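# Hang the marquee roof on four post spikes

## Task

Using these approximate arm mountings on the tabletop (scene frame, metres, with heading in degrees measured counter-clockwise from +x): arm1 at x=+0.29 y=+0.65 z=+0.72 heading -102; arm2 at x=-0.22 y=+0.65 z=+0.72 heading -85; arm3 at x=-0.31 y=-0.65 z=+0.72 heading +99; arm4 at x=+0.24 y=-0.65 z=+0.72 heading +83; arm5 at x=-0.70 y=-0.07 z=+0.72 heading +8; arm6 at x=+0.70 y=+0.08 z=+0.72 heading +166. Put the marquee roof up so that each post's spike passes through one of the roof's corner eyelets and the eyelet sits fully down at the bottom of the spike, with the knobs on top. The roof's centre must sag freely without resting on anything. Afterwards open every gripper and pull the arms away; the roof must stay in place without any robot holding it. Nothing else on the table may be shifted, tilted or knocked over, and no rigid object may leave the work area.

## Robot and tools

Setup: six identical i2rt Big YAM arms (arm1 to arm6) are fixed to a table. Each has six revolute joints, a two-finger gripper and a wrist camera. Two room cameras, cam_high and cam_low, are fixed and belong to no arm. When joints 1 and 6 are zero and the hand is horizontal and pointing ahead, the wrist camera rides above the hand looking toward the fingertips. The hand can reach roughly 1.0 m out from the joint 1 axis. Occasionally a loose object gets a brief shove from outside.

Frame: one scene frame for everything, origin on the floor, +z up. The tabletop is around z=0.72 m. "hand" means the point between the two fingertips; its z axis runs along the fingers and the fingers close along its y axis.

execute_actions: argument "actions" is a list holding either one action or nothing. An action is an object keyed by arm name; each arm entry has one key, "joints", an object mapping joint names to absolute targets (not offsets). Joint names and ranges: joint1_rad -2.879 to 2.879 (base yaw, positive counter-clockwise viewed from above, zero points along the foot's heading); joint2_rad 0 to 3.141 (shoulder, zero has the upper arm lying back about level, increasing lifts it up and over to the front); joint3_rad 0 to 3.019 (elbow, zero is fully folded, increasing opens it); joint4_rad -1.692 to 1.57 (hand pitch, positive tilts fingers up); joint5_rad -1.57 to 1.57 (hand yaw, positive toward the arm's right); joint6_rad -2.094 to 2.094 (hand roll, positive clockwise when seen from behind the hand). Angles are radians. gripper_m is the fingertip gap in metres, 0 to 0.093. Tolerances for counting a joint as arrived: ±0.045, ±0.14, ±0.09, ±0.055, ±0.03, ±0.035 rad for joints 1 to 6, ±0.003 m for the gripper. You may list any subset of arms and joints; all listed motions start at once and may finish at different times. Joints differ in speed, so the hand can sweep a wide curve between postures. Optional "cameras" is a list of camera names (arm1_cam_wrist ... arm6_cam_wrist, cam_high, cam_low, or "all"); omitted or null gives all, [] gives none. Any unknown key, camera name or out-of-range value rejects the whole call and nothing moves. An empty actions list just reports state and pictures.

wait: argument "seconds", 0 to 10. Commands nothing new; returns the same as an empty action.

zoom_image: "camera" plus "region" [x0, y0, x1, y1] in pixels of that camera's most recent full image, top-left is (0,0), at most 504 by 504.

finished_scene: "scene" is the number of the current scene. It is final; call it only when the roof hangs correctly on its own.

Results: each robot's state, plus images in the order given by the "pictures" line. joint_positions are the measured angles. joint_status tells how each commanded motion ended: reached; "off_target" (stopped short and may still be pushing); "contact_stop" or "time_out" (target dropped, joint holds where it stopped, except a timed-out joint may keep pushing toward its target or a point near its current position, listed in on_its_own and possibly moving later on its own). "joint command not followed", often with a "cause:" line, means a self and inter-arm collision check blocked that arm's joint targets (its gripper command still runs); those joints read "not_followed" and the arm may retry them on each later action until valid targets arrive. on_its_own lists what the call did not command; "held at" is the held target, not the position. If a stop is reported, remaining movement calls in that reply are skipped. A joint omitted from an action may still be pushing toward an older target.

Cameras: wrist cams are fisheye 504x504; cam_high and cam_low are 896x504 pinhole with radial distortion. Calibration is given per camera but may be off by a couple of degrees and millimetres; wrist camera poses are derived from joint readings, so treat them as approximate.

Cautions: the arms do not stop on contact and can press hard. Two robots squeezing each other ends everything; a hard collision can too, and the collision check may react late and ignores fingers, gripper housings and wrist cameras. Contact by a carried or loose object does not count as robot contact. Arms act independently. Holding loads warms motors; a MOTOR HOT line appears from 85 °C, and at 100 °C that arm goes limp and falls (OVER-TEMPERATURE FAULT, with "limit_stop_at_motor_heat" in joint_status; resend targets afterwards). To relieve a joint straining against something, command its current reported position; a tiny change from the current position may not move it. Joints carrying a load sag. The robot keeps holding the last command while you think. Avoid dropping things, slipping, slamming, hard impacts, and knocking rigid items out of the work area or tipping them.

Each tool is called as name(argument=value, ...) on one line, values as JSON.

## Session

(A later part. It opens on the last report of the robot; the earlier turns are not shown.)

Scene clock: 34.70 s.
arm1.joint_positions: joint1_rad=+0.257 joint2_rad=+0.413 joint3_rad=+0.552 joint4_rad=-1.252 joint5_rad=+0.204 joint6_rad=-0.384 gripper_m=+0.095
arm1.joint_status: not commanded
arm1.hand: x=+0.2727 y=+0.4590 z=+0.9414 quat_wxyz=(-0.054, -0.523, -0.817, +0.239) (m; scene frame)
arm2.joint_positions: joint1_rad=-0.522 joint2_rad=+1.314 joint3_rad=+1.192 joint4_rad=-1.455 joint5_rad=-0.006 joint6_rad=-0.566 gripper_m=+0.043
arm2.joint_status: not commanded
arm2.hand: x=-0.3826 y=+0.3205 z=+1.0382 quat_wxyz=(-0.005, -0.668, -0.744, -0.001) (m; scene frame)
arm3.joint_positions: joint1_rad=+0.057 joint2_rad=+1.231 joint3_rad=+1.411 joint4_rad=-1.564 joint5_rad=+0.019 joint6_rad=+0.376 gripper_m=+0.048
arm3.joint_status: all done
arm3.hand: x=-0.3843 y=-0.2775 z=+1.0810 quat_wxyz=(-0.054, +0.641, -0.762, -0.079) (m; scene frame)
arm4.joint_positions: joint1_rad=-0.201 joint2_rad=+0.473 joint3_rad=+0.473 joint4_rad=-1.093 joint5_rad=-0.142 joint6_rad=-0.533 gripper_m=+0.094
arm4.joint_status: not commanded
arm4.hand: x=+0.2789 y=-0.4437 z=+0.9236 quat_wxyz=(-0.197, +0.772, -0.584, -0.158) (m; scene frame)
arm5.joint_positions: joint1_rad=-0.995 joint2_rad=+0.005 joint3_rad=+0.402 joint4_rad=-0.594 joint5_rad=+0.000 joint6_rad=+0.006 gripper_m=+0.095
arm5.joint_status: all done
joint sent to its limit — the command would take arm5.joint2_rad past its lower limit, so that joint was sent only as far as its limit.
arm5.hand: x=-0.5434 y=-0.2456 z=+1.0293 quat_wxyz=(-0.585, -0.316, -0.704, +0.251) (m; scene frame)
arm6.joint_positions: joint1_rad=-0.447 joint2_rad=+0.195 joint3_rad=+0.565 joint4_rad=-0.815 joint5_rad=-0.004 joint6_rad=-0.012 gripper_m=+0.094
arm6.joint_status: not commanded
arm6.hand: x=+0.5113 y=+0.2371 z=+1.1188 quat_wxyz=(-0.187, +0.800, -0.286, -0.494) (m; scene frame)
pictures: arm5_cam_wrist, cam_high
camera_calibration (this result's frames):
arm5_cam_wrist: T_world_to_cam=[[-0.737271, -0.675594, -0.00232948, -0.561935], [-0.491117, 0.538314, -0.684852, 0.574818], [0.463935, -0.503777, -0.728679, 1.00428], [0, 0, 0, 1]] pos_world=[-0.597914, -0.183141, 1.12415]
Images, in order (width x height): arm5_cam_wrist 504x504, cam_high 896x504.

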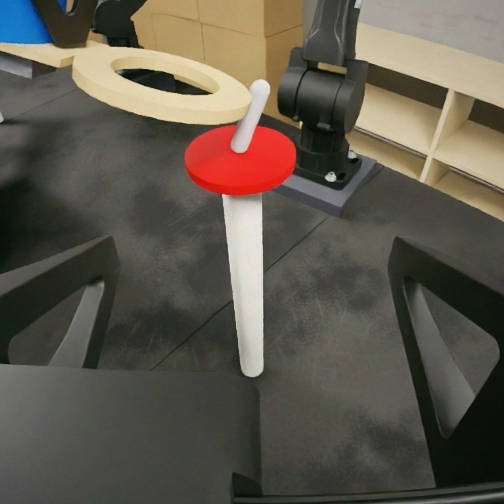

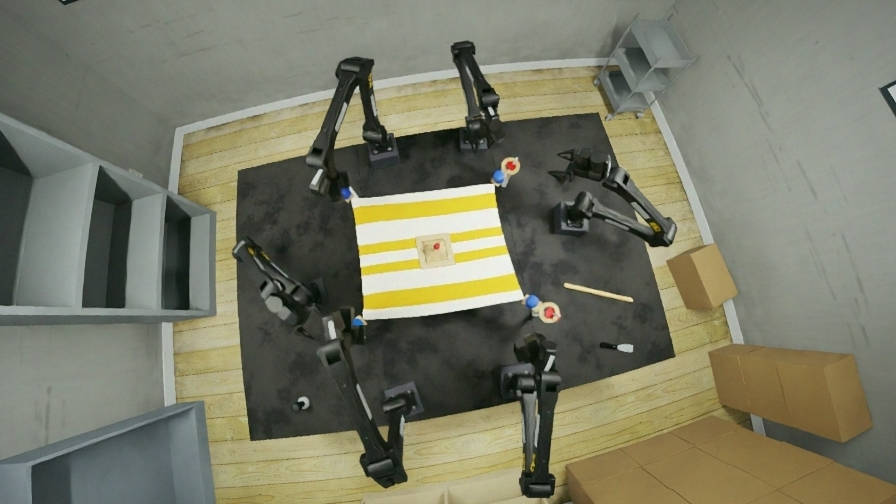

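execute_actions(actions=[{"arm3":{"joints":{"joint3_rad":1.52,"joint4_rad":-1.68}}}], cameras=[])

execute_actions(actions=[{"arm3":{"joints":{"joint1_rad":0.17,"joint2_rad":1.20}}}], cameras=["arm5_cam_wrist"])

Scene clock: 35.70 s.
arm1.joint_positions: joint1_rad=+0.257 joint2_rad=+0.413 joint3_rad=+0.552 joint4_rad=-1.252 joint5_rad=+0.204 joint6_rad=-0.384 gripper_m=+0.095
arm1.joint_status: not commanded
arm1.hand: x=+0.2727 y=+0.4590 z=+0.9414 quat_wxyz=(-0.054, -0.523, -0.817, +0.239) (m; scene frame)
arm2.joint_positions: joint1_rad=-0.522 joint2_rad=+1.314 joint3_rad=+1.192 joint4_rad=-1.455 joint5_rad=-0.006 joint6_rad=-0.566 gripper_m=+0.043
arm2.joint_status: not commanded
arm2.hand: x=-0.3826 y=+0.3205 z=+1.0382 quat_wxyz=(-0.005, -0.668, -0.744, -0.001) (m; scene frame)
arm3.joint_positions: joint1_rad=+0.056 joint2_rad=+1.230 joint3_rad=+1.463 joint4_rad=-1.667 joint5_rad=+0.009 joint6_rad=+0.370 gripper_m=+0.048
arm3.joint_status: all done
arm3.hand: x=-0.3822 y=-0.2943 z=+1.0985 quat_wxyz=(-0.037, +0.645, -0.761, -0.060) (m; scene frame)
arm4.joint_positions: joint1_rad=-0.201 joint2_rad=+0.473 joint3_rad=+0.473 joint4_rad=-1.093 joint5_rad=-0.142 joint6_rad=-0.533 gripper_m=+0.094
arm4.joint_status: not commanded
arm4.hand: x=+0.2789 y=-0.4437 z=+0.9236 quat_wxyz=(-0.197, +0.772, -0.584, -0.158) (m; scene frame)
arm5.joint_positions: joint1_rad=-0.995 joint2_rad=+0.005 joint3_rad=+0.402 joint4_rad=-0.594 joint5_rad=+0.000 joint6_rad=+0.006 gripper_m=+0.095
arm5.joint_status: not commanded
arm5.hand: x=-0.5434 y=-0.2456 z=+1.0293 quat_wxyz=(-0.585, -0.316, -0.704, +0.251) (m; scene frame)
arm6.joint_positions: joint1_rad=-0.447 joint2_rad=+0.195 joint3_rad=+0.565 joint4_rad=-0.815 joint5_rad=-0.004 joint6_rad=-0.012 gripper_m=+0.094
arm6.joint_status: not commanded
arm6.hand: x=+0.5113 y=+0.2371 z=+1.1188 quat_wxyz=(-0.187, +0.800, -0.286, -0.494) (m; scene frame)
pictures: none
No camera images: the call's "cameras" was empty. Leave "cameras" out to get every camera's image.

Scene clock: 36.47 s.
arm1.joint_positions: joint1_rad=+0.257 joint2_rad=+0.413 joint3_rad=+0.552 joint4_rad=-1.252 joint5_rad=+0.204 joint6_rad=-0.384 gripper_m=+0.095
arm1.joint_status: not commanded
arm1.hand: x=+0.2727 y=+0.4590 z=+0.9414 quat_wxyz=(-0.054, -0.523, -0.817, +0.239) (m; scene frame)
arm2.joint_positions: joint1_rad=-0.522 joint2_rad=+1.314 joint3_rad=+1.192 joint4_rad=-1.455 joint5_rad=-0.006 joint6_rad=-0.566 gripper_m=+0.043
arm2.joint_status: not commanded
arm2.hand: x=-0.3826 y=+0.3205 z=+1.0382 quat_wxyz=(-0.005, -0.668, -0.744, -0.001) (m; scene frame)
arm3.joint_positions: joint1_rad=+0.151 joint2_rad=+1.217 joint3_rad=+1.463 joint4_rad=-1.667 joint5_rad=+0.010 joint6_rad=+0.370 gripper_m=+0.048
arm3.joint_status: all done
arm3.hand: x=-0.4148 y=-0.3057 z=+1.1032 quat_wxyz=(-0.038, +0.680, -0.729, -0.067) (m; scene frame)
arm4.joint_positions: joint1_rad=-0.201 joint2_rad=+0.473 joint3_rad=+0.473 joint4_rad=-1.093 joint5_rad=-0.142 joint6_rad=-0.533 gripper_m=+0.094
arm4.joint_status: not commanded
arm4.hand: x=+0.2789 y=-0.4437 z=+0.9236 quat_wxyz=(-0.197, +0.772, -0.584, -0.158) (m; scene frame)
arm5.joint_positions: joint1_rad=-0.995 joint2_rad=+0.005 joint3_rad=+0.402 joint4_rad=-0.594 joint5_rad=+0.000 joint6_rad=+0.006 gripper_m=+0.095
arm5.joint_status: not commanded
arm5.hand: x=-0.5434 y=-0.2456 z=+1.0293 quat_wxyz=(-0.585, -0.316, -0.704, +0.251) (m; scene frame)
arm6.joint_positions: joint1_rad=-0.447 joint2_rad=+0.195 joint3_rad=+0.565 joint4_rad=-0.815 joint5_rad=-0.004 joint6_rad=-0.012 gripper_m=+0.094
arm6.joint_status: not commanded
arm6.hand: x=+0.5113 y=+0.2371 z=+1.1188 quat_wxyz=(-0.187, +0.800, -0.286, -0.494) (m; scene frame)
pictures: arm5_cam_wrist
camera_calibration (this result's frames):
arm5_cam_wrist: T_world_to_cam=[[-0.737271, -0.675594, -0.00232948, -0.561935], [-0.491117, 0.538314, -0.684852, 0.574818], [0.463935, -0.503777, -0.728679, 1.00428], [0, 0, 0, 1]] pos_world=[-0.597914, -0.183141, 1.12415]
Images, in order (width x height): arm5_cam_wrist 504x504.

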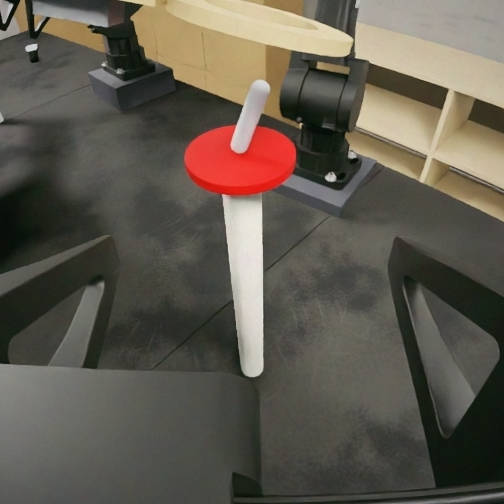

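Laterally centred now. Lower.

execute_actions(actions=[{"arm3":{"joints":{"joint3_rad":1.36,"joint4_rad":-1.60}}}], cameras=["arm5_cam_wrist","cam_low"])

Scene clock: 37.53 s.
arm1.joint_positions: joint1_rad=+0.257 joint2_rad=+0.413 joint3_rad=+0.552 joint4_rad=-1.252 joint5_rad=+0.204 joint6_rad=-0.384 gripper_m=+0.095
arm1.joint_status: not commanded
arm1.hand: x=+0.2727 y=+0.4590 z=+0.9414 quat_wxyz=(-0.054, -0.523, -0.817, +0.239) (m; scene frame)
arm2.joint_positions: joint1_rad=-0.522 joint2_rad=+1.314 joint3_rad=+1.192 joint4_rad=-1.455 joint5_rad=-0.006 joint6_rad=-0.566 gripper_m=+0.043
arm2.joint_status: not commanded
arm2.hand: x=-0.3826 y=+0.3205 z=+1.0382 quat_wxyz=(-0.005, -0.668, -0.744, -0.001) (m; scene frame)
arm3.joint_positions: joint1_rad=+0.151 joint2_rad=+1.209 joint3_rad=+1.360 joint4_rad=-1.613 joint5_rad=+0.010 joint6_rad=+0.370 gripper_m=+0.048
arm3.joint_status: all done
arm3.hand: x=-0.4132 y=-0.3109 z=+1.0658 quat_wxyz=(-0.030, +0.681, -0.730, -0.049) (m; scene frame)
arm4.joint_positions: joint1_rad=-0.201 joint2_rad=+0.473 joint3_rad=+0.473 joint4_rad=-1.093 joint5_rad=-0.142 joint6_rad=-0.533 gripper_m=+0.094
arm4.joint_status: not commanded
arm4.hand: x=+0.2789 y=-0.4437 z=+0.9236 quat_wxyz=(-0.197, +0.772, -0.584, -0.158) (m; scene frame)
arm5.joint_positions: joint1_rad=-0.995 joint2_rad=+0.005 joint3_rad=+0.402 joint4_rad=-0.594 joint5_rad=+0.000 joint6_rad=+0.006 gripper_m=+0.095
arm5.joint_status: not commanded
arm5.hand: x=-0.5434 y=-0.2456 z=+1.0293 quat_wxyz=(-0.585, -0.316, -0.704, +0.251) (m; scene frame)
arm6.joint_positions: joint1_rad=-0.447 joint2_rad=+0.195 joint3_rad=+0.565 joint4_rad=-0.815 joint5_rad=-0.004 joint6_rad=-0.012 gripper_m=+0.094
arm6.joint_status: not commanded
arm6.hand: x=+0.5113 y=+0.2371 z=+1.1188 quat_wxyz=(-0.187, +0.800, -0.286, -0.494) (m; scene frame)
pictures: arm5_cam_wrist, cam_low
camera_calibration (this result's frames):
arm5_cam_wrist: T_world_to_cam=[[-0.737271, -0.675594, -0.00232948, -0.561935], [-0.491117, 0.538314, -0.684852, 0.574818], [0.463935, -0.503777, -0.728679, 1.00428], [0, 0, 0, 1]] pos_world=[-0.597914, -0.183141, 1.12415]
Images, in order (width x height): arm5_cam_wrist 504x504, cam_low 896x504.

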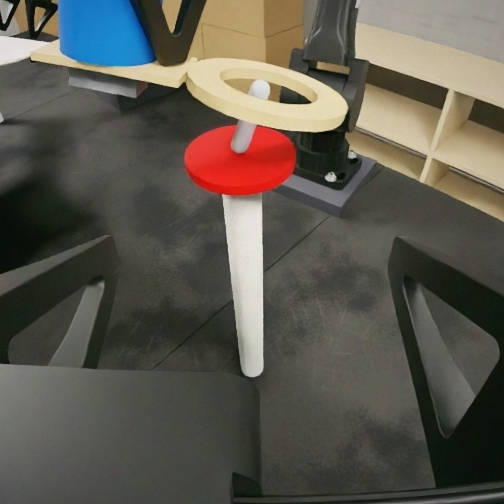

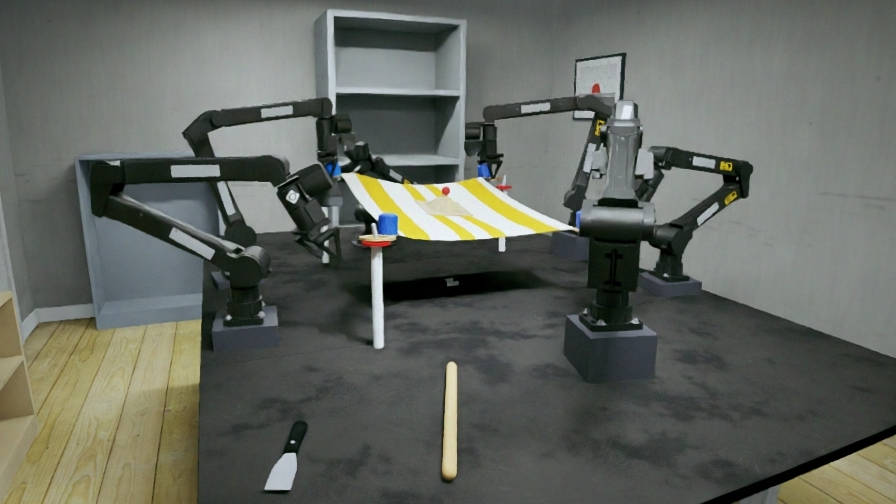

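execute_actions(actions=[{"arm3":{"joints":{"joint3_rad":1.56,"joint4_rad":-1.68}}}], cameras=[])

execute_actions(actions=[{"arm3":{"joints":{"joint1_rad":0.21,"joint2_rad":1.29,"joint4_rad":-1.60}}}], cameras=[])

execute_actions(actions=[{"arm3":{"joints":{"joint3_rad":1.42,"joint4_rad":-1.53}}}], cameras=["arm5_cam_wrist"])

Scene clock: 38.80 s.
arm1.joint_positions: joint1_rad=+0.257 joint2_rad=+0.413 joint3_rad=+0.552 joint4_rad=-1.252 joint5_rad=+0.204 joint6_rad=-0.384 gripper_m=+0.095
arm1.joint_status: not commanded
arm1.hand: x=+0.2727 y=+0.4590 z=+0.9414 quat_wxyz=(-0.054, -0.523, -0.817, +0.239) (m; scene frame)
arm2.joint_positions: joint1_rad=-0.522 joint2_rad=+1.314 joint3_rad=+1.192 joint4_rad=-1.455 joint5_rad=-0.006 joint6_rad=-0.566 gripper_m=+0.043
arm2.joint_status: not commanded
arm2.hand: x=-0.3826 y=+0.3205 z=+1.0382 quat_wxyz=(-0.005, -0.668, -0.744, -0.001) (m; scene frame)
arm3.joint_positions: joint1_rad=+0.151 joint2_rad=+1.206 joint3_rad=+1.508 joint4_rad=-1.669 joint5_rad=+0.011 joint6_rad=+0.370 gripper_m=+0.048
arm3.joint_status: all done
arm3.hand: x=-0.4156 y=-0.3027 z=+1.1251 quat_wxyz=(-0.050, +0.678, -0.727, -0.091) (m; scene frame)
arm4.joint_positions: joint1_rad=-0.201 joint2_rad=+0.473 joint3_rad=+0.473 joint4_rad=-1.093 joint5_rad=-0.142 joint6_rad=-0.533 gripper_m=+0.094
arm4.joint_status: not commanded
arm4.hand: x=+0.2789 y=-0.4437 z=+0.9236 quat_wxyz=(-0.197, +0.772, -0.584, -0.158) (m; scene frame)
arm5.joint_positions: joint1_rad=-0.995 joint2_rad=+0.005 joint3_rad=+0.402 joint4_rad=-0.594 joint5_rad=+0.000 joint6_rad=+0.006 gripper_m=+0.095
arm5.joint_status: not commanded
arm5.hand: x=-0.5434 y=-0.2456 z=+1.0293 quat_wxyz=(-0.585, -0.316, -0.704, +0.251) (m; scene frame)
arm6.joint_positions: joint1_rad=-0.447 joint2_rad=+0.195 joint3_rad=+0.565 joint4_rad=-0.815 joint5_rad=-0.004 joint6_rad=-0.012 gripper_m=+0.094
arm6.joint_status: not commanded
arm6.hand: x=+0.5113 y=+0.2371 z=+1.1188 quat_wxyz=(-0.187, +0.800, -0.286, -0.494) (m; scene frame)
pictures: none
No camera images: the call's "cameras" was empty. Leave "cameras" out to get every camera's image.

Scene clock: 39.80 s.
arm1.joint_positions: joint1_rad=+0.257 joint2_rad=+0.413 joint3_rad=+0.552 joint4_rad=-1.252 joint5_rad=+0.204 joint6_rad=-0.384 gripper_m=+0.095
arm1.joint_status: not commanded
arm1.hand: x=+0.2727 y=+0.4590 z=+0.9414 quat_wxyz=(-0.054, -0.523, -0.817, +0.239) (m; scene frame)
arm2.joint_positions: joint1_rad=-0.522 joint2_rad=+1.314 joint3_rad=+1.192 joint4_rad=-1.455 joint5_rad=-0.006 joint6_rad=-0.566 gripper_m=+0.043
arm2.joint_status: not commanded
arm2.hand: x=-0.3826 y=+0.3205 z=+1.0382 quat_wxyz=(-0.005, -0.668, -0.744, -0.001) (m; scene frame)
arm3.joint_positions: joint1_rad=+0.173 joint2_rad=+1.304 joint3_rad=+1.508 joint4_rad=-1.620 joint5_rad=+0.012 joint6_rad=+0.370 gripper_m=+0.048
arm3.joint_status: all done
arm3.hand: x=-0.4339 y=-0.2718 z=+1.0919 quat_wxyz=(-0.039, +0.688, -0.722, -0.069) (m; scene frame)
arm4.joint_positions: joint1_rad=-0.201 joint2_rad=+0.473 joint3_rad=+0.473 joint4_rad=-1.093 joint5_rad=-0.142 joint6_rad=-0.533 gripper_m=+0.094
arm4.joint_status: not commanded
arm4.hand: x=+0.2789 y=-0.4437 z=+0.9236 quat_wxyz=(-0.197, +0.772, -0.584, -0.158) (m; scene frame)
arm5.joint_positions: joint1_rad=-0.995 joint2_rad=+0.005 joint3_rad=+0.402 joint4_rad=-0.594 joint5_rad=+0.000 joint6_rad=+0.006 gripper_m=+0.095
arm5.joint_status: not commanded
arm5.hand: x=-0.5434 y=-0.2456 z=+1.0293 quat_wxyz=(-0.585, -0.316, -0.704, +0.251) (m; scene frame)
arm6.joint_positions: joint1_rad=-0.447 joint2_rad=+0.195 joint3_rad=+0.565 joint4_rad=-0.815 joint5_rad=-0.004 joint6_rad=-0.012 gripper_m=+0.094
arm6.joint_status: not commanded
arm6.hand: x=+0.5113 y=+0.2371 z=+1.1188 quat_wxyz=(-0.187, +0.800, -0.286, -0.494) (m; scene frame)
pictures: none
No camera images: the call's "cameras" was empty. Leave "cameras" out to get every camera's image.

Scene clock: 40.60 s.
arm1.joint_positions: joint1_rad=+0.257 joint2_rad=+0.413 joint3_rad=+0.552 joint4_rad=-1.252 joint5_rad=+0.204 joint6_rad=-0.384 gripper_m=+0.095
arm1.joint_status: not commanded
arm1.hand: x=+0.2727 y=+0.4590 z=+0.9414 quat_wxyz=(-0.054, -0.523, -0.817, +0.239) (m; scene frame)
arm2.joint_positions: joint1_rad=-0.522 joint2_rad=+1.314 joint3_rad=+1.192 joint4_rad=-1.455 joint5_rad=-0.006 joint6_rad=-0.566 gripper_m=+0.043
arm2.joint_status: not commanded
arm2.hand: x=-0.3826 y=+0.3205 z=+1.0382 quat_wxyz=(-0.005, -0.668, -0.744, -0.001) (m; scene frame)
arm3.joint_positions: joint1_rad=+0.173 joint2_rad=+1.297 joint3_rad=+1.429 joint4_rad=-1.533 joint5_rad=+0.012 joint6_rad=+0.380 gripper_m=+0.048
arm3.joint_status: all done
arm3.hand: x=-0.4359 y=-0.2664 z=+1.0653 quat_wxyz=(-0.042, +0.684, -0.725, -0.076) (m; scene frame)
arm4.joint_positions: joint1_rad=-0.201 joint2_rad=+0.473 joint3_rad=+0.473 joint4_rad=-1.093 joint5_rad=-0.142 joint6_rad=-0.533 gripper_m=+0.094
arm4.joint_status: not commanded
arm4.hand: x=+0.2789 y=-0.4437 z=+0.9236 quat_wxyz=(-0.197, +0.772, -0.584, -0.158) (m; scene frame)
arm5.joint_positions: joint1_rad=-0.995 joint2_rad=+0.005 joint3_rad=+0.402 joint4_rad=-0.594 joint5_rad=+0.000 joint6_rad=+0.006 gripper_m=+0.095
arm5.joint_status: not commanded
arm5.hand: x=-0.5434 y=-0.2456 z=+1.0293 quat_wxyz=(-0.585, -0.316, -0.704, +0.251) (m; scene frame)
arm6.joint_positions: joint1_rad=-0.447 joint2_rad=+0.195 joint3_rad=+0.565 joint4_rad=-0.815 joint5_rad=-0.004 joint6_rad=-0.012 gripper_m=+0.094
arm6.joint_status: not commanded
arm6.hand: x=+0.5113 y=+0.2371 z=+1.1188 quat_wxyz=(-0.187, +0.800, -0.286, -0.494) (m; scene frame)
pictures: arm5_cam_wrist
camera_calibration (this result's frames):
arm5_cam_wrist: T_world_to_cam=[[-0.737271, -0.675594, -0.00232948, -0.561935], [-0.491117, 0.538314, -0.684852, 0.574818], [0.463935, -0.503777, -0.728679, 1.00428], [0, 0, 0, 1]] pos_world=[-0.597914, -0.183141, 1.12415]
Images, in order (width x height): arm5_cam_wrist 504x504.

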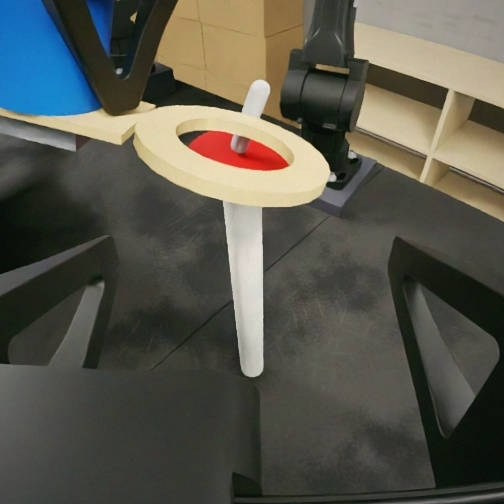

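execute_actions(actions=[{"arm3":{"joints":{"joint2_rad":1.27,"joint3_rad":1.30,"joint4_rad":-1.47}}}], cameras=["arm5_cam_wrist"])

Scene clock: 41.57 s.
arm1.joint_positions: joint1_rad=+0.257 joint2_rad=+0.413 joint3_rad=+0.552 joint4_rad=-1.252 joint5_rad=+0.204 joint6_rad=-0.384 gripper_m=+0.095
arm1.joint_status: not commanded
arm1.hand: x=+0.2727 y=+0.4590 z=+0.9414 quat_wxyz=(-0.054, -0.523, -0.817, +0.239) (m; scene frame)
arm2.joint_positions: joint1_rad=-0.522 joint2_rad=+1.314 joint3_rad=+1.192 joint4_rad=-1.455 joint5_rad=-0.006 joint6_rad=-0.566 gripper_m=+0.043
arm2.joint_status: not commanded
arm2.hand: x=-0.3826 y=+0.3205 z=+1.0382 quat_wxyz=(-0.005, -0.668, -0.744, -0.001) (m; scene frame)
arm3.joint_positions: joint1_rad=+0.174 joint2_rad=+1.264 joint3_rad=+1.343 joint4_rad=-1.448 joint5_rad=+0.006 joint6_rad=+0.399 gripper_m=+0.048
arm3.joint_status: all done
arm3.hand: x=-0.4364 y=-0.2693 z=+1.0454 quat_wxyz=(-0.045, +0.676, -0.730, -0.092) (m; scene frame)
arm4.joint_positions: joint1_rad=-0.201 joint2_rad=+0.473 joint3_rad=+0.473 joint4_rad=-1.093 joint5_rad=-0.142 joint6_rad=-0.533 gripper_m=+0.094
arm4.joint_status: not commanded
arm4.hand: x=+0.2789 y=-0.4437 z=+0.9236 quat_wxyz=(-0.197, +0.772, -0.584, -0.158) (m; scene frame)
arm5.joint_positions: joint1_rad=-0.995 joint2_rad=+0.005 joint3_rad=+0.402 joint4_rad=-0.594 joint5_rad=+0.000 joint6_rad=+0.006 gripper_m=+0.095
arm5.joint_status: not commanded
arm5.hand: x=-0.5434 y=-0.2456 z=+1.0293 quat_wxyz=(-0.585, -0.316, -0.704, +0.251) (m; scene frame)
arm6.joint_positions: joint1_rad=-0.447 joint2_rad=+0.195 joint3_rad=+0.565 joint4_rad=-0.815 joint5_rad=-0.004 joint6_rad=-0.012 gripper_m=+0.094
arm6.joint_status: not commanded
arm6.hand: x=+0.5113 y=+0.2371 z=+1.1188 quat_wxyz=(-0.187, +0.800, -0.286, -0.494) (m; scene frame)
pictures: arm5_cam_wrist
camera_calibration (this result's frames):
arm5_cam_wrist: T_world_to_cam=[[-0.737271, -0.675594, -0.00232948, -0.561935], [-0.491117, 0.538314, -0.684852, 0.574818], [0.463935, -0.503777, -0.728679, 1.00428], [0, 0, 0, 1]] pos_world=[-0.597914, -0.183141, 1.12415]
Images, in order (width x height): arm5_cam_wrist 504x504.

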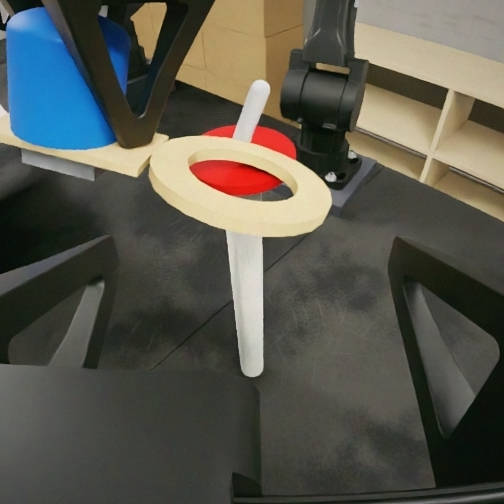

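execute_actions(actions=[{"arm3":{"joints":{"joint3_rad":1.58,"joint4_rad":-1.66}}}], cameras=[])

execute_actions(actions=[{"arm3":{"joints":{"joint1_rad":0.13,"joint2_rad":1.23}}}], cameras=["arm5_cam_wrist"])

execute_actions(actions=[{"arm3":{"joints":{"joint3_rad":1.40,"joint4_rad":-1.58}}}], cameras=["arm5_cam_wrist"])

Scene clock: 42.90 s.
arm1.joint_positions: joint1_rad=+0.257 joint2_rad=+0.413 joint3_rad=+0.552 joint4_rad=-1.252 joint5_rad=+0.204 joint6_rad=-0.384 gripper_m=+0.095
arm1.joint_status: not commanded
arm1.hand: x=+0.2727 y=+0.4590 z=+0.9414 quat_wxyz=(-0.054, -0.523, -0.817, +0.239) (m; scene frame)
arm2.joint_positions: joint1_rad=-0.522 joint2_rad=+1.314 joint3_rad=+1.192 joint4_rad=-1.455 joint5_rad=-0.006 joint6_rad=-0.566 gripper_m=+0.043
arm2.joint_status: not commanded
arm2.hand: x=-0.3826 y=+0.3205 z=+1.0382 quat_wxyz=(-0.005, -0.668, -0.744, -0.001) (m; scene frame)
arm3.joint_positions: joint1_rad=+0.180 joint2_rad=+1.275 joint3_rad=+1.520 joint4_rad=-1.652 joint5_rad=+0.012 joint6_rad=+0.392 gripper_m=+0.048
arm3.joint_status: all done
arm3.hand: x=-0.4327 y=-0.2845 z=+1.1068 quat_wxyz=(-0.040, +0.682, -0.726, -0.074) (m; scene frame)
arm4.joint_positions: joint1_rad=-0.201 joint2_rad=+0.473 joint3_rad=+0.473 joint4_rad=-1.093 joint5_rad=-0.142 joint6_rad=-0.533 gripper_m=+0.094
arm4.joint_status: not commanded
arm4.hand: x=+0.2789 y=-0.4437 z=+0.9236 quat_wxyz=(-0.197, +0.772, -0.584, -0.158) (m; scene frame)
arm5.joint_positions: joint1_rad=-0.995 joint2_rad=+0.005 joint3_rad=+0.402 joint4_rad=-0.594 joint5_rad=+0.000 joint6_rad=+0.006 gripper_m=+0.095
arm5.joint_status: not commanded
arm5.hand: x=-0.5434 y=-0.2456 z=+1.0293 quat_wxyz=(-0.585, -0.316, -0.704, +0.251) (m; scene frame)
arm6.joint_positions: joint1_rad=-0.447 joint2_rad=+0.195 joint3_rad=+0.565 joint4_rad=-0.815 joint5_rad=-0.004 joint6_rad=-0.012 gripper_m=+0.094
arm6.joint_status: not commanded
arm6.hand: x=+0.5113 y=+0.2371 z=+1.1188 quat_wxyz=(-0.187, +0.800, -0.286, -0.494) (m; scene frame)
pictures: none
No camera images: the call's "cameras" was empty. Leave "cameras" out to get every camera's image.

Scene clock: 43.67 s.
arm1.joint_positions: joint1_rad=+0.257 joint2_rad=+0.413 joint3_rad=+0.552 joint4_rad=-1.252 joint5_rad=+0.204 joint6_rad=-0.384 gripper_m=+0.095
arm1.joint_status: not commanded
arm1.hand: x=+0.2727 y=+0.4590 z=+0.9414 quat_wxyz=(-0.054, -0.523, -0.817, +0.239) (m; scene frame)
arm2.joint_positions: joint1_rad=-0.522 joint2_rad=+1.314 joint3_rad=+1.192 joint4_rad=-1.455 joint5_rad=-0.006 joint6_rad=-0.566 gripper_m=+0.043
arm2.joint_status: not commanded
arm2.hand: x=-0.3826 y=+0.3205 z=+1.0382 quat_wxyz=(-0.005, -0.668, -0.744, -0.001) (m; scene frame)
arm3.joint_positions: joint1_rad=+0.114 joint2_rad=+1.241 joint3_rad=+1.520 joint4_rad=-1.652 joint5_rad=+0.011 joint6_rad=+0.378 gripper_m=+0.048
arm3.joint_status: all done
arm3.hand: x=-0.4061 y=-0.2851 z=+1.1192 quat_wxyz=(-0.051, +0.661, -0.743, -0.088) (m; scene frame)
arm4.joint_positions: joint1_rad=-0.201 joint2_rad=+0.473 joint3_rad=+0.473 joint4_rad=-1.093 joint5_rad=-0.142 joint6_rad=-0.533 gripper_m=+0.094
arm4.joint_status: not commanded
arm4.hand: x=+0.2789 y=-0.4437 z=+0.9236 quat_wxyz=(-0.197, +0.772, -0.584, -0.158) (m; scene frame)
arm5.joint_positions: joint1_rad=-0.995 joint2_rad=+0.005 joint3_rad=+0.402 joint4_rad=-0.594 joint5_rad=+0.000 joint6_rad=+0.006 gripper_m=+0.095
arm5.joint_status: not commanded
arm5.hand: x=-0.5434 y=-0.2456 z=+1.0293 quat_wxyz=(-0.585, -0.316, -0.704, +0.251) (m; scene frame)
arm6.joint_positions: joint1_rad=-0.447 joint2_rad=+0.195 joint3_rad=+0.565 joint4_rad=-0.815 joint5_rad=-0.004 joint6_rad=-0.012 gripper_m=+0.094
arm6.joint_status: not commanded
arm6.hand: x=+0.5113 y=+0.2371 z=+1.1188 quat_wxyz=(-0.187, +0.800, -0.286, -0.494) (m; scene frame)
pictures: arm5_cam_wrist
camera_calibration (this result's frames):
arm5_cam_wrist: T_world_to_cam=[[-0.737271, -0.675594, -0.00232948, -0.561935], [-0.491117, 0.538314, -0.684852, 0.574818], [0.463935, -0.503777, -0.728679, 1.00428], [0, 0, 0, 1]] pos_world=[-0.597914, -0.183141, 1.12415]
Images, in order (width x height): arm5_cam_wrist 504x504.

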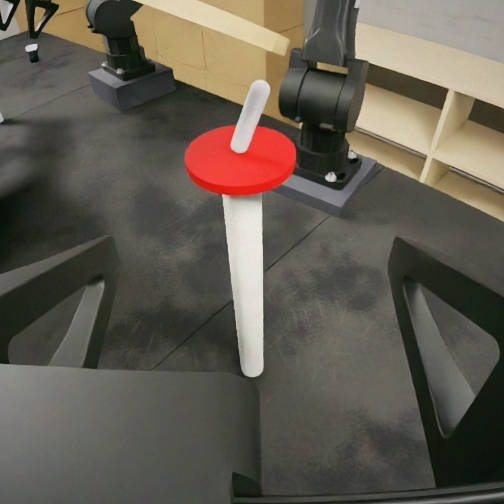

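Scene clock: 44.50 s.
arm1.joint_positions: joint1_rad=+0.257 joint2_rad=+0.413 joint3_rad=+0.552 joint4_rad=-1.252 joint5_rad=+0.204 joint6_rad=-0.384 gripper_m=+0.095
arm1.joint_status: not commanded
arm1.hand: x=+0.2727 y=+0.4590 z=+0.9414 quat_wxyz=(-0.054, -0.523, -0.817, +0.239) (m; scene frame)
arm2.joint_positions: joint1_rad=-0.522 joint2_rad=+1.314 joint3_rad=+1.192 joint4_rad=-1.455 joint5_rad=-0.006 joint6_rad=-0.566 gripper_m=+0.043
arm2.joint_status: not commanded
arm2.hand: x=-0.3826 y=+0.3205 z=+1.0382 quat_wxyz=(-0.005, -0.668, -0.744, -0.001) (m; scene frame)
arm3.joint_positions: joint1_rad=+0.113 joint2_rad=+1.237 joint3_rad=+1.420 joint4_rad=-1.568 joint5_rad=+0.010 joint6_rad=+0.379 gripper_m=+0.048
arm3.joint_status: all done
arm3.hand: x=-0.4071 y=-0.2812 z=+1.0824 quat_wxyz=(-0.047, +0.661, -0.744, -0.082) (m; scene frame)
arm4.joint_positions: joint1_rad=-0.201 joint2_rad=+0.473 joint3_rad=+0.473 joint4_rad=-1.093 joint5_rad=-0.142 joint6_rad=-0.533 gripper_m=+0.094
arm4.joint_status: not commanded
arm4.hand: x=+0.2789 y=-0.4437 z=+0.9236 quat_wxyz=(-0.197, +0.772, -0.584, -0.158) (m; scene frame)
arm5.joint_positions: joint1_rad=-0.995 joint2_rad=+0.005 joint3_rad=+0.402 joint4_rad=-0.594 joint5_rad=+0.000 joint6_rad=+0.006 gripper_m=+0.095
arm5.joint_status: not commanded
arm5.hand: x=-0.5434 y=-0.2456 z=+1.0293 quat_wxyz=(-0.585, -0.316, -0.704, +0.251) (m; scene frame)
arm6.joint_positions: joint1_rad=-0.447 joint2_rad=+0.195 joint3_rad=+0.565 joint4_rad=-0.815 joint5_rad=-0.004 joint6_rad=-0.012 gripper_m=+0.094
arm6.joint_status: not commanded
arm6.hand: x=+0.5113 y=+0.2371 z=+1.1188 quat_wxyz=(-0.187, +0.800, -0.286, -0.494) (m; scene frame)
pictures: arm5_cam_wrist
camera_calibration (this result's frames):
arm5_cam_wrist: T_world_to_cam=[[-0.737271, -0.675594, -0.00232948, -0.561935], [-0.491117, 0.538314, -0.684852, 0.574818], [0.463935, -0.503777, -0.728679, 1.00428], [0, 0, 0, 1]] pos_world=[-0.597914, -0.183141, 1.12415]
Images, in order (width x height): arm5_cam_wrist 504x504.

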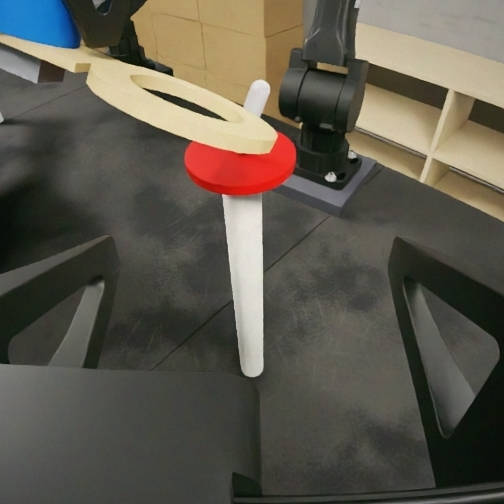

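execute_actions(actions=[{"arm3":{"joints":{"joint3_rad":1.58,"joint4_rad":-1.66}}}], cameras=[])

execute_actions(actions=[{"arm3":{"joints":{"joint1_rad":0.185}}}], cameras=[])

execute_actions(actions=[{"arm3":{"joints":{"joint3_rad":1.40,"joint4_rad":-1.58}}}], cameras=["arm5_cam_wrist","arm3_cam_wrist"])

Scene clock: 45.77 s.
arm1.joint_positions: joint1_rad=+0.257 joint2_rad=+0.413 joint3_rad=+0.552 joint4_rad=-1.252 joint5_rad=+0.204 joint6_rad=-0.384 gripper_m=+0.095
arm1.joint_status: not commanded
arm1.hand: x=+0.2727 y=+0.4590 z=+0.9414 quat_wxyz=(-0.054, -0.523, -0.817, +0.239) (m; scene frame)
arm2.joint_positions: joint1_rad=-0.522 joint2_rad=+1.314 joint3_rad=+1.192 joint4_rad=-1.455 joint5_rad=-0.006 joint6_rad=-0.566 gripper_m=+0.043
arm2.joint_status: not commanded
arm2.hand: x=-0.3826 y=+0.3205 z=+1.0382 quat_wxyz=(-0.005, -0.668, -0.744, -0.001) (m; scene frame)
arm3.joint_positions: joint1_rad=+0.113 joint2_rad=+1.238 joint3_rad=+1.522 joint4_rad=-1.650 joint5_rad=+0.010 joint6_rad=+0.379 gripper_m=+0.048
arm3.joint_status: all done
arm3.hand: x=-0.4062 y=-0.2850 z=+1.1209 quat_wxyz=(-0.051, +0.661, -0.743, -0.091) (m; scene frame)
arm4.joint_positions: joint1_rad=-0.201 joint2_rad=+0.473 joint3_rad=+0.473 joint4_rad=-1.093 joint5_rad=-0.142 joint6_rad=-0.533 gripper_m=+0.094
arm4.joint_status: not commanded
arm4.hand: x=+0.2789 y=-0.4437 z=+0.9236 quat_wxyz=(-0.197, +0.772, -0.584, -0.158) (m; scene frame)
arm5.joint_positions: joint1_rad=-0.995 joint2_rad=+0.005 joint3_rad=+0.402 joint4_rad=-0.594 joint5_rad=+0.000 joint6_rad=+0.006 gripper_m=+0.095
arm5.joint_status: not commanded
arm5.hand: x=-0.5434 y=-0.2456 z=+1.0293 quat_wxyz=(-0.585, -0.316, -0.704, +0.251) (m; scene frame)
arm6.joint_positions: joint1_rad=-0.447 joint2_rad=+0.195 joint3_rad=+0.565 joint4_rad=-0.815 joint5_rad=-0.004 joint6_rad=-0.012 gripper_m=+0.094
arm6.joint_status: not commanded
arm6.hand: x=+0.5113 y=+0.2371 z=+1.1188 quat_wxyz=(-0.187, +0.800, -0.286, -0.494) (m; scene frame)
pictures: none
No camera images: the call's "cameras" was empty. Leave "cameras" out to get every camera's image.

Scene clock: 46.43 s.
arm1.joint_positions: joint1_rad=+0.257 joint2_rad=+0.413 joint3_rad=+0.552 joint4_rad=-1.252 joint5_rad=+0.204 joint6_rad=-0.384 gripper_m=+0.095
arm1.joint_status: not commanded
arm1.hand: x=+0.2727 y=+0.4590 z=+0.9414 quat_wxyz=(-0.054, -0.523, -0.817, +0.239) (m; scene frame)
arm2.joint_positions: joint1_rad=-0.522 joint2_rad=+1.314 joint3_rad=+1.192 joint4_rad=-1.455 joint5_rad=-0.006 joint6_rad=-0.566 gripper_m=+0.043
arm2.joint_status: not commanded
arm2.hand: x=-0.3826 y=+0.3205 z=+1.0382 quat_wxyz=(-0.005, -0.668, -0.744, -0.001) (m; scene frame)
arm3.joint_positions: joint1_rad=+0.155 joint2_rad=+1.238 joint3_rad=+1.522 joint4_rad=-1.650 joint5_rad=+0.010 joint6_rad=+0.379 gripper_m=+0.048
arm3.joint_status: all done
arm3.hand: x=-0.4214 y=-0.2894 z=+1.1209 quat_wxyz=(-0.050, +0.676, -0.729, -0.092) (m; scene frame)
arm4.joint_positions: joint1_rad=-0.201 joint2_rad=+0.473 joint3_rad=+0.473 joint4_rad=-1.093 joint5_rad=-0.142 joint6_rad=-0.533 gripper_m=+0.094
arm4.joint_status: not commanded
arm4.hand: x=+0.2789 y=-0.4437 z=+0.9236 quat_wxyz=(-0.197, +0.772, -0.584, -0.158) (m; scene frame)
arm5.joint_positions: joint1_rad=-0.995 joint2_rad=+0.005 joint3_rad=+0.402 joint4_rad=-0.594 joint5_rad=+0.000 joint6_rad=+0.006 gripper_m=+0.095
arm5.joint_status: not commanded
arm5.hand: x=-0.5434 y=-0.2456 z=+1.0293 quat_wxyz=(-0.585, -0.316, -0.704, +0.251) (m; scene frame)
arm6.joint_positions: joint1_rad=-0.447 joint2_rad=+0.195 joint3_rad=+0.565 joint4_rad=-0.815 joint5_rad=-0.004 joint6_rad=-0.012 gripper_m=+0.094
arm6.joint_status: not commanded
arm6.hand: x=+0.5113 y=+0.2371 z=+1.1188 quat_wxyz=(-0.187, +0.800, -0.286, -0.494) (m; scene frame)
pictures: none
No camera images: the call's "cameras" was empty. Leave "cameras" out to get every camera's image.

Scene clock: 47.30 s.
arm1.joint_positions: joint1_rad=+0.257 joint2_rad=+0.413 joint3_rad=+0.552 joint4_rad=-1.252 joint5_rad=+0.204 joint6_rad=-0.384 gripper_m=+0.095
arm1.joint_status: not commanded
arm1.hand: x=+0.2727 y=+0.4590 z=+0.9414 quat_wxyz=(-0.054, -0.523, -0.817, +0.239) (m; scene frame)
arm2.joint_positions: joint1_rad=-0.522 joint2_rad=+1.314 joint3_rad=+1.192 joint4_rad=-1.455 joint5_rad=-0.006 joint6_rad=-0.566 gripper_m=+0.043
arm2.joint_status: not commanded
arm2.hand: x=-0.3826 y=+0.3205 z=+1.0382 quat_wxyz=(-0.005, -0.668, -0.744, -0.001) (m; scene frame)
arm3.joint_positions: joint1_rad=+0.156 joint2_rad=+1.235 joint3_rad=+1.400 joint4_rad=-1.599 joint5_rad=+0.009 joint6_rad=+0.374 gripper_m=+0.048
arm3.joint_status: all done
arm3.hand: x=-0.4196 y=-0.2966 z=+1.0738 quat_wxyz=(-0.035, +0.680, -0.729, -0.062) (m; scene frame)
arm4.joint_positions: joint1_rad=-0.201 joint2_rad=+0.473 joint3_rad=+0.473 joint4_rad=-1.093 joint5_rad=-0.142 joint6_rad=-0.533 gripper_m=+0.094
arm4.joint_status: not commanded
arm4.hand: x=+0.2789 y=-0.4437 z=+0.9236 quat_wxyz=(-0.197, +0.772, -0.584, -0.158) (m; scene frame)
arm5.joint_positions: joint1_rad=-0.995 joint2_rad=+0.005 joint3_rad=+0.402 joint4_rad=-0.594 joint5_rad=+0.000 joint6_rad=+0.006 gripper_m=+0.095
arm5.joint_status: not commanded
arm5.hand: x=-0.5434 y=-0.2456 z=+1.0293 quat_wxyz=(-0.585, -0.316, -0.704, +0.251) (m; scene frame)
arm6.joint_positions: joint1_rad=-0.447 joint2_rad=+0.195 joint3_rad=+0.565 joint4_rad=-0.815 joint5_rad=-0.004 joint6_rad=-0.012 gripper_m=+0.094
arm6.joint_status: not commanded
arm6.hand: x=+0.5113 y=+0.2371 z=+1.1188 quat_wxyz=(-0.187, +0.800, -0.286, -0.494) (m; scene frame)
pictures: arm3_cam_wrist, arm5_cam_wrist
camera_calibration (this result's frames):
arm3_cam_wrist: T_world_to_cam=[[0.997079, -0.0659773, -0.0384671, 0.436541], [-0.0398473, -0.879107, 0.474956, -0.784638], [-0.065153, -0.472037, -0.879168, 0.898809], [0, 0, 0, 1]] pos_world=[-0.407971, -0.236708, 1.17967]
arm5_cam_wrist: T_world_to_cam=[[-0.737271, -0.675594, -0.00232948, -0.561935], [-0.491117, 0.538314, -0.684852, 0.574818], [0.463935, -0.503777, -0.728679, 1.00428], [0, 0, 0, 1]] pos_world=[-0.597914, -0.183141, 1.12415]
Images, in order (width x height): arm3_cam_wrist 504x504, arm5_cam_wrist 504x504.

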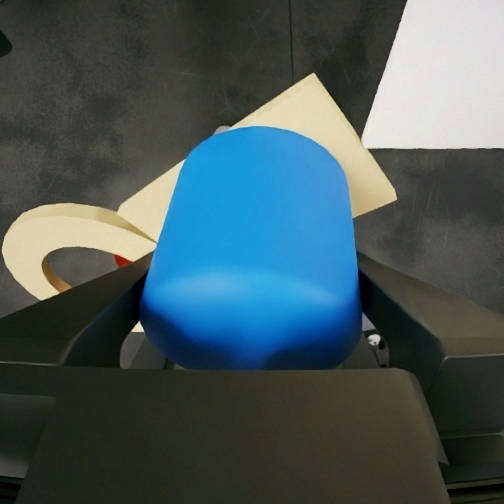

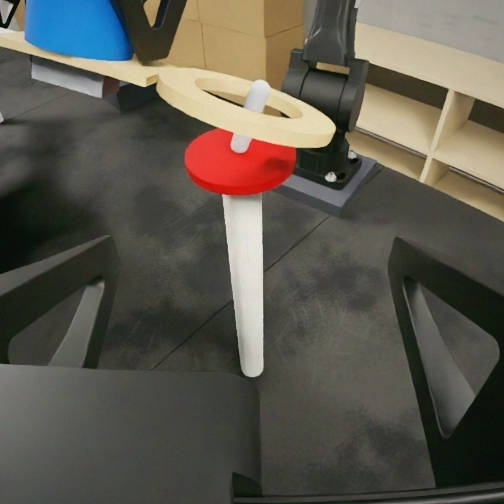

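execute_actions(actions=[{"arm3":{"joints":{"joint3_rad":1.58,"joint4_rad":-1.66}},"arm2":{"joints":{"joint3_rad":1.14,"joint4_rad":-1.40}}}], cameras=["arm5_cam_wrist"])

execute_actions(actions=[{"arm3":{"joints":{"joint1_rad":0.205,"joint2_rad":1.26,"joint4_rad":-1.63}},"arm2":{"joints":{"gripper_m":0.09}}}], cameras=[])

execute_actions(actions=[{"arm3":{"joints":{"joint3_rad":1.42,"joint4_rad":-1.57}},"arm2":{"joints":{"joint3_rad":1.4,"joint4_rad":-1.65}}}], cameras=["arm5_cam_wrist","cam_low"])

Scene clock: 49.10 s.
arm1.joint_positions: joint1_rad=+0.257 joint2_rad=+0.413 joint3_rad=+0.552 joint4_rad=-1.252 joint5_rad=+0.204 joint6_rad=-0.384 gripper_m=+0.095
arm1.joint_status: not commanded
arm1.hand: x=+0.2727 y=+0.4590 z=+0.9414 quat_wxyz=(-0.054, -0.523, -0.817, +0.239) (m; scene frame)
arm2.joint_positions: joint1_rad=-0.522 joint2_rad=+1.314 joint3_rad=+1.149 joint4_rad=-1.399 joint5_rad=-0.005 joint6_rad=-0.571 gripper_m=+0.043
arm2.joint_status: all done
arm2.hand: x=-0.3831 y=+0.3197 z=+1.0219 quat_wxyz=(-0.006, -0.666, -0.746, +0.006) (m; scene frame)
arm3.joint_positions: joint1_rad=+0.156 joint2_rad=+1.236 joint3_rad=+1.526 joint4_rad=-1.651 joint5_rad=+0.010 joint6_rad=+0.374 gripper_m=+0.048
arm3.joint_status: all done
arm3.hand: x=-0.4214 y=-0.2898 z=+1.1233 quat_wxyz=(-0.051, +0.678, -0.727, -0.094) (m; scene frame)
arm4.joint_positions: joint1_rad=-0.201 joint2_rad=+0.473 joint3_rad=+0.473 joint4_rad=-1.093 joint5_rad=-0.142 joint6_rad=-0.533 gripper_m=+0.094
arm4.joint_status: not commanded
arm4.hand: x=+0.2789 y=-0.4437 z=+0.9236 quat_wxyz=(-0.197, +0.772, -0.584, -0.158) (m; scene frame)
arm5.joint_positions: joint1_rad=-0.995 joint2_rad=+0.005 joint3_rad=+0.402 joint4_rad=-0.594 joint5_rad=+0.000 joint6_rad=+0.006 gripper_m=+0.095
arm5.joint_status: not commanded
arm5.hand: x=-0.5434 y=-0.2456 z=+1.0293 quat_wxyz=(-0.585, -0.316, -0.704, +0.251) (m; scene frame)
arm6.joint_positions: joint1_rad=-0.447 joint2_rad=+0.195 joint3_rad=+0.565 joint4_rad=-0.815 joint5_rad=-0.004 joint6_rad=-0.012 gripper_m=+0.094
arm6.joint_status: not commanded
arm6.hand: x=+0.5113 y=+0.2371 z=+1.1188 quat_wxyz=(-0.187, +0.800, -0.286, -0.494) (m; scene frame)
pictures: arm5_cam_wrist
camera_calibration (this result's frames):
arm5_cam_wrist: T_world_to_cam=[[-0.737271, -0.675594, -0.00232948, -0.561935], [-0.491117, 0.538314, -0.684852, 0.574818], [0.463935, -0.503777, -0.728679, 1.00428], [0, 0, 0, 1]] pos_world=[-0.597914, -0.183141, 1.12415]
Images, in order (width x height): arm5_cam_wrist 504x504.

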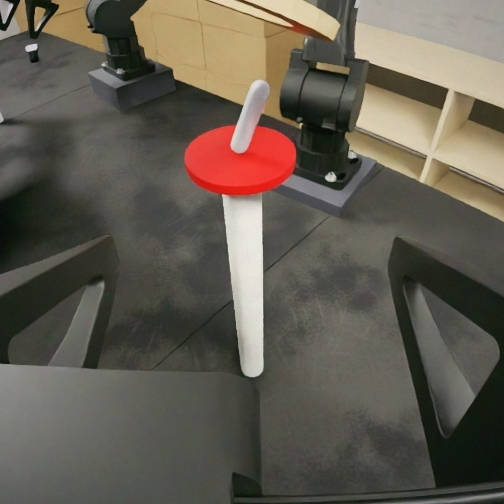

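Scene clock: 49.83 s.
arm1.joint_positions: joint1_rad=+0.257 joint2_rad=+0.413 joint3_rad=+0.552 joint4_rad=-1.252 joint5_rad=+0.204 joint6_rad=-0.384 gripper_m=+0.095
arm1.joint_status: not commanded
arm1.hand: x=+0.2727 y=+0.4590 z=+0.9414 quat_wxyz=(-0.054, -0.523, -0.817, +0.239) (m; scene frame)
arm2.joint_positions: joint1_rad=-0.530 joint2_rad=+1.314 joint3_rad=+1.139 joint4_rad=-1.399 joint5_rad=-0.002 joint6_rad=-0.571 gripper_m=+0.090
arm2.joint_status: all done
arm2.hand: x=-0.3849 y=+0.3242 z=+1.0180 quat_wxyz=(-0.003, -0.669, -0.743, +0.001) (m; scene frame)
arm3.joint_positions: joint1_rad=+0.165 joint2_rad=+1.270 joint3_rad=+1.526 joint4_rad=-1.648 joint5_rad=+0.012 joint6_rad=+0.374 gripper_m=+0.048
arm3.joint_status: all done
arm3.hand: x=-0.4273 y=-0.2820 z=+1.1112 quat_wxyz=(-0.045, +0.682, -0.725, -0.080) (m; scene frame)
arm4.joint_positions: joint1_rad=-0.201 joint2_rad=+0.473 joint3_rad=+0.473 joint4_rad=-1.093 joint5_rad=-0.142 joint6_rad=-0.533 gripper_m=+0.094
arm4.joint_status: not commanded
arm4.hand: x=+0.2789 y=-0.4437 z=+0.9236 quat_wxyz=(-0.197, +0.772, -0.584, -0.158) (m; scene frame)
arm5.joint_positions: joint1_rad=-0.995 joint2_rad=+0.005 joint3_rad=+0.402 joint4_rad=-0.594 joint5_rad=+0.000 joint6_rad=+0.006 gripper_m=+0.095
arm5.joint_status: not commanded
arm5.hand: x=-0.5434 y=-0.2456 z=+1.0293 quat_wxyz=(-0.585, -0.316, -0.704, +0.251) (m; scene frame)
arm6.joint_positions: joint1_rad=-0.447 joint2_rad=+0.195 joint3_rad=+0.565 joint4_rad=-0.815 joint5_rad=-0.004 joint6_rad=-0.012 gripper_m=+0.094
arm6.joint_status: not commanded
arm6.hand: x=+0.5113 y=+0.2371 z=+1.1188 quat_wxyz=(-0.187, +0.800, -0.286, -0.494) (m; scene frame)
pictures: none
No camera images: the call's "cameras" was empty. Leave "cameras" out to get every camera's image.

Scene clock: 50.87 s.
arm1.joint_positions: joint1_rad=+0.257 joint2_rad=+0.413 joint3_rad=+0.552 joint4_rad=-1.252 joint5_rad=+0.204 joint6_rad=-0.384 gripper_m=+0.095
arm1.joint_status: not commanded
arm1.hand: x=+0.2727 y=+0.4590 z=+0.9414 quat_wxyz=(-0.054, -0.523, -0.817, +0.239) (m; scene frame)
arm2.joint_positions: joint1_rad=-0.530 joint2_rad=+1.306 joint3_rad=+1.366 joint4_rad=-1.634 joint5_rad=-0.002 joint6_rad=-0.571 gripper_m=+0.090
arm2.joint_status: all done
arm2.hand: x=-0.3860 y=+0.3228 z=+1.1072 quat_wxyz=(-0.003, -0.669, -0.743, +0.001) (m; scene frame)
arm3.joint_positions: joint1_rad=+0.166 joint2_rad=+1.270 joint3_rad=+1.432 joint4_rad=-1.564 joint5_rad=+0.011 joint6_rad=+0.381 gripper_m=+0.048
arm3.joint_status: all done
arm3.hand: x=-0.4293 y=-0.2773 z=+1.0754 quat_wxyz=(-0.042, +0.681, -0.727, -0.075) (m; scene frame)
arm4.joint_positions: joint1_rad=-0.201 joint2_rad=+0.473 joint3_rad=+0.473 joint4_rad=-1.093 joint5_rad=-0.142 joint6_rad=-0.533 gripper_m=+0.094
arm4.joint_status: not commanded
arm4.hand: x=+0.2789 y=-0.4437 z=+0.9236 quat_wxyz=(-0.197, +0.772, -0.584, -0.158) (m; scene frame)
arm5.joint_positions: joint1_rad=-0.995 joint2_rad=+0.005 joint3_rad=+0.402 joint4_rad=-0.594 joint5_rad=+0.000 joint6_rad=+0.006 gripper_m=+0.095
arm5.joint_status: not commanded
arm5.hand: x=-0.5434 y=-0.2456 z=+1.0293 quat_wxyz=(-0.585, -0.316, -0.704, +0.251) (m; scene frame)
arm6.joint_positions: joint1_rad=-0.447 joint2_rad=+0.195 joint3_rad=+0.565 joint4_rad=-0.815 joint5_rad=-0.004 joint6_rad=-0.012 gripper_m=+0.094
arm6.joint_status: not commanded
arm6.hand: x=+0.5113 y=+0.2371 z=+1.1188 quat_wxyz=(-0.187, +0.800, -0.286, -0.494) (m; scene frame)
pictures: arm5_cam_wrist, cam_low
camera_calibration (this result's frames):
arm5_cam_wrist: T_world_to_cam=[[-0.737271, -0.675594, -0.00232948, -0.561935], [-0.491117, 0.538314, -0.684852, 0.574818], [0.463935, -0.503777, -0.728679, 1.00428], [0, 0, 0, 1]] pos_world=[-0.597914, -0.183141, 1.12415]
Images, in order (width x height): arm5_cam_wrist 504x504, cam_low 896x504.

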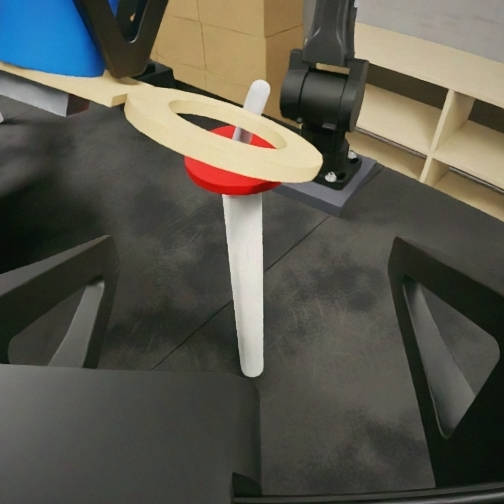

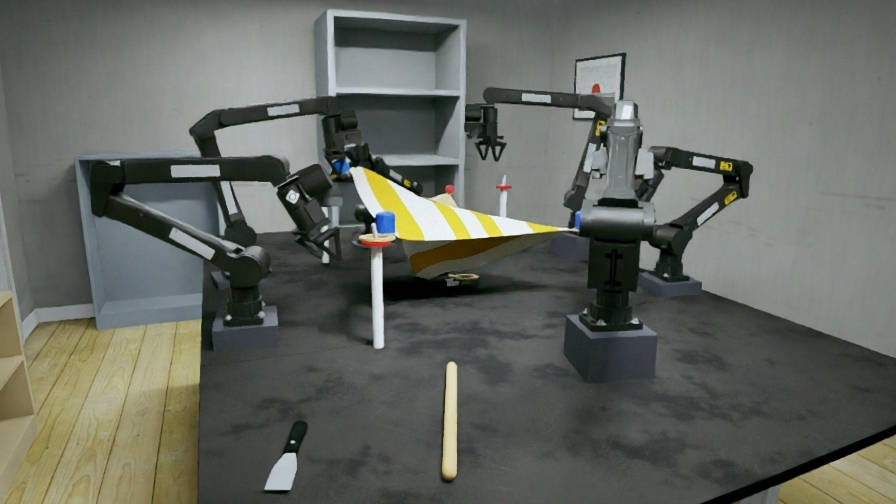

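execute_actions(actions=[{"arm3":{"joints":{"joint3_rad":1.3,"joint4_rad":-1.46}}}], cameras=["arm5_cam_wrist","cam_high","arm2_cam_wrist"])

Scene clock: 51.93 s.
arm1.joint_positions: joint1_rad=+0.257 joint2_rad=+0.413 joint3_rad=+0.552 joint4_rad=-1.252 joint5_rad=+0.204 joint6_rad=-0.384 gripper_m=+0.095
arm1.joint_status: not commanded
arm1.hand: x=+0.2727 y=+0.4590 z=+0.9414 quat_wxyz=(-0.054, -0.523, -0.817, +0.239) (m; scene frame)
arm2.joint_positions: joint1_rad=-0.530 joint2_rad=+1.306 joint3_rad=+1.366 joint4_rad=-1.634 joint5_rad=-0.002 joint6_rad=-0.571 gripper_m=+0.090
arm2.joint_status: not commanded
arm2.hand: x=-0.3860 y=+0.3228 z=+1.1072 quat_wxyz=(-0.003, -0.669, -0.743, +0.001) (m; scene frame)
arm3.joint_positions: joint1_rad=+0.167 joint2_rad=+1.248 joint3_rad=+1.338 joint4_rad=-1.452 joint5_rad=+0.010 joint6_rad=+0.387 gripper_m=+0.048
arm3.joint_status: all done
arm3.hand: x=-0.4316 y=-0.2728 z=+1.0489 quat_wxyz=(-0.049, +0.678, -0.728, -0.094) (m; scene frame)
arm4.joint_positions: joint1_rad=-0.201 joint2_rad=+0.473 joint3_rad=+0.473 joint4_rad=-1.093 joint5_rad=-0.142 joint6_rad=-0.533 gripper_m=+0.094
arm4.joint_status: not commanded
arm4.hand: x=+0.2789 y=-0.4437 z=+0.9236 quat_wxyz=(-0.197, +0.772, -0.584, -0.158) (m; scene frame)
arm5.joint_positions: joint1_rad=-0.995 joint2_rad=+0.005 joint3_rad=+0.402 joint4_rad=-0.594 joint5_rad=+0.000 joint6_rad=+0.006 gripper_m=+0.095
arm5.joint_status: not commanded
arm5.hand: x=-0.5434 y=-0.2456 z=+1.0293 quat_wxyz=(-0.585, -0.316, -0.704, +0.251) (m; scene frame)
arm6.joint_positions: joint1_rad=-0.447 joint2_rad=+0.195 joint3_rad=+0.565 joint4_rad=-0.815 joint5_rad=-0.004 joint6_rad=-0.012 gripper_m=+0.094
arm6.joint_status: not commanded
arm6.hand: x=+0.5113 y=+0.2371 z=+1.1188 quat_wxyz=(-0.187, +0.800, -0.286, -0.494) (m; scene frame)
pictures: arm2_cam_wrist, arm5_cam_wrist, cam_high
camera_calibration (this result's frames):
arm2_cam_wrist: T_world_to_cam=[[-0.993026, -0.115352, -0.0243595, -0.317045], [-0.108387, 0.811932, 0.573601, -0.927655], [-0.046388, 0.572241, -0.818772, 0.821492], [0, 0, 0, 1]] pos_world=[-0.377272, 0.246529, 1.197]
arm5_cam_wrist: T_world_to_cam=[[-0.737271, -0.675594, -0.00232948, -0.561935], [-0.491117, 0.538314, -0.684852, 0.574818], [0.463935, -0.503777, -0.728679, 1.00428], [0, 0, 0, 1]] pos_world=[-0.597914, -0.183141, 1.12415]
Images, in order (width x height): arm2_cam_wrist 504x504, arm5_cam_wrist 504x504, cam_high 896x504.

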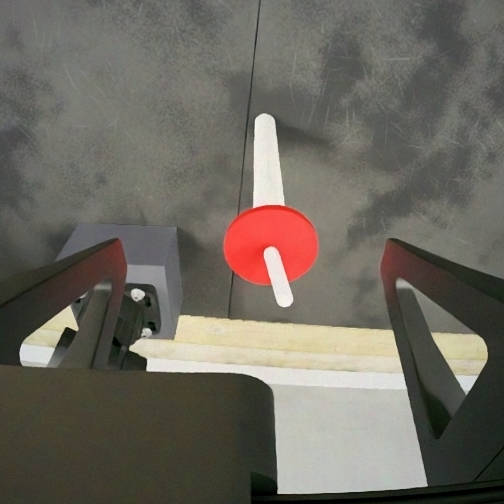

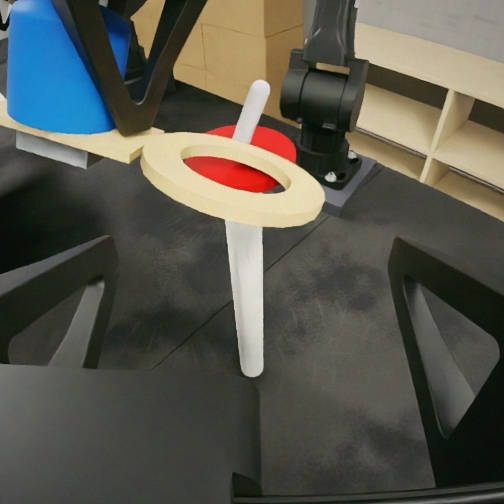

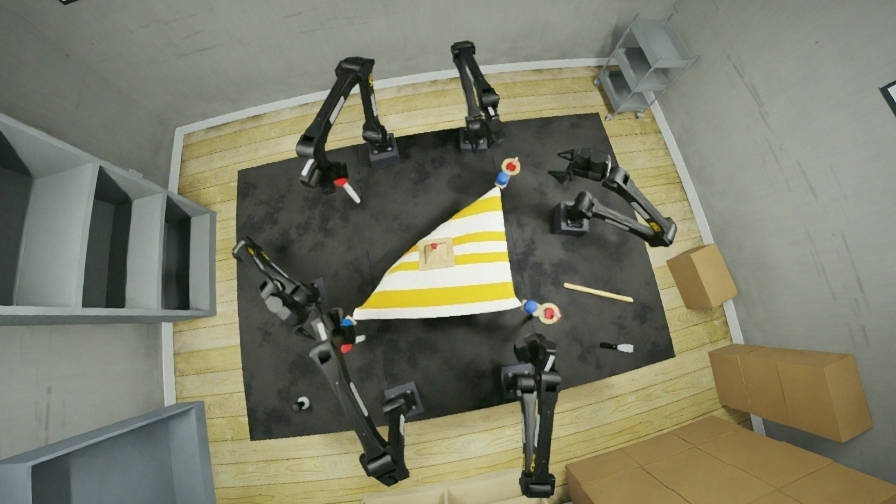

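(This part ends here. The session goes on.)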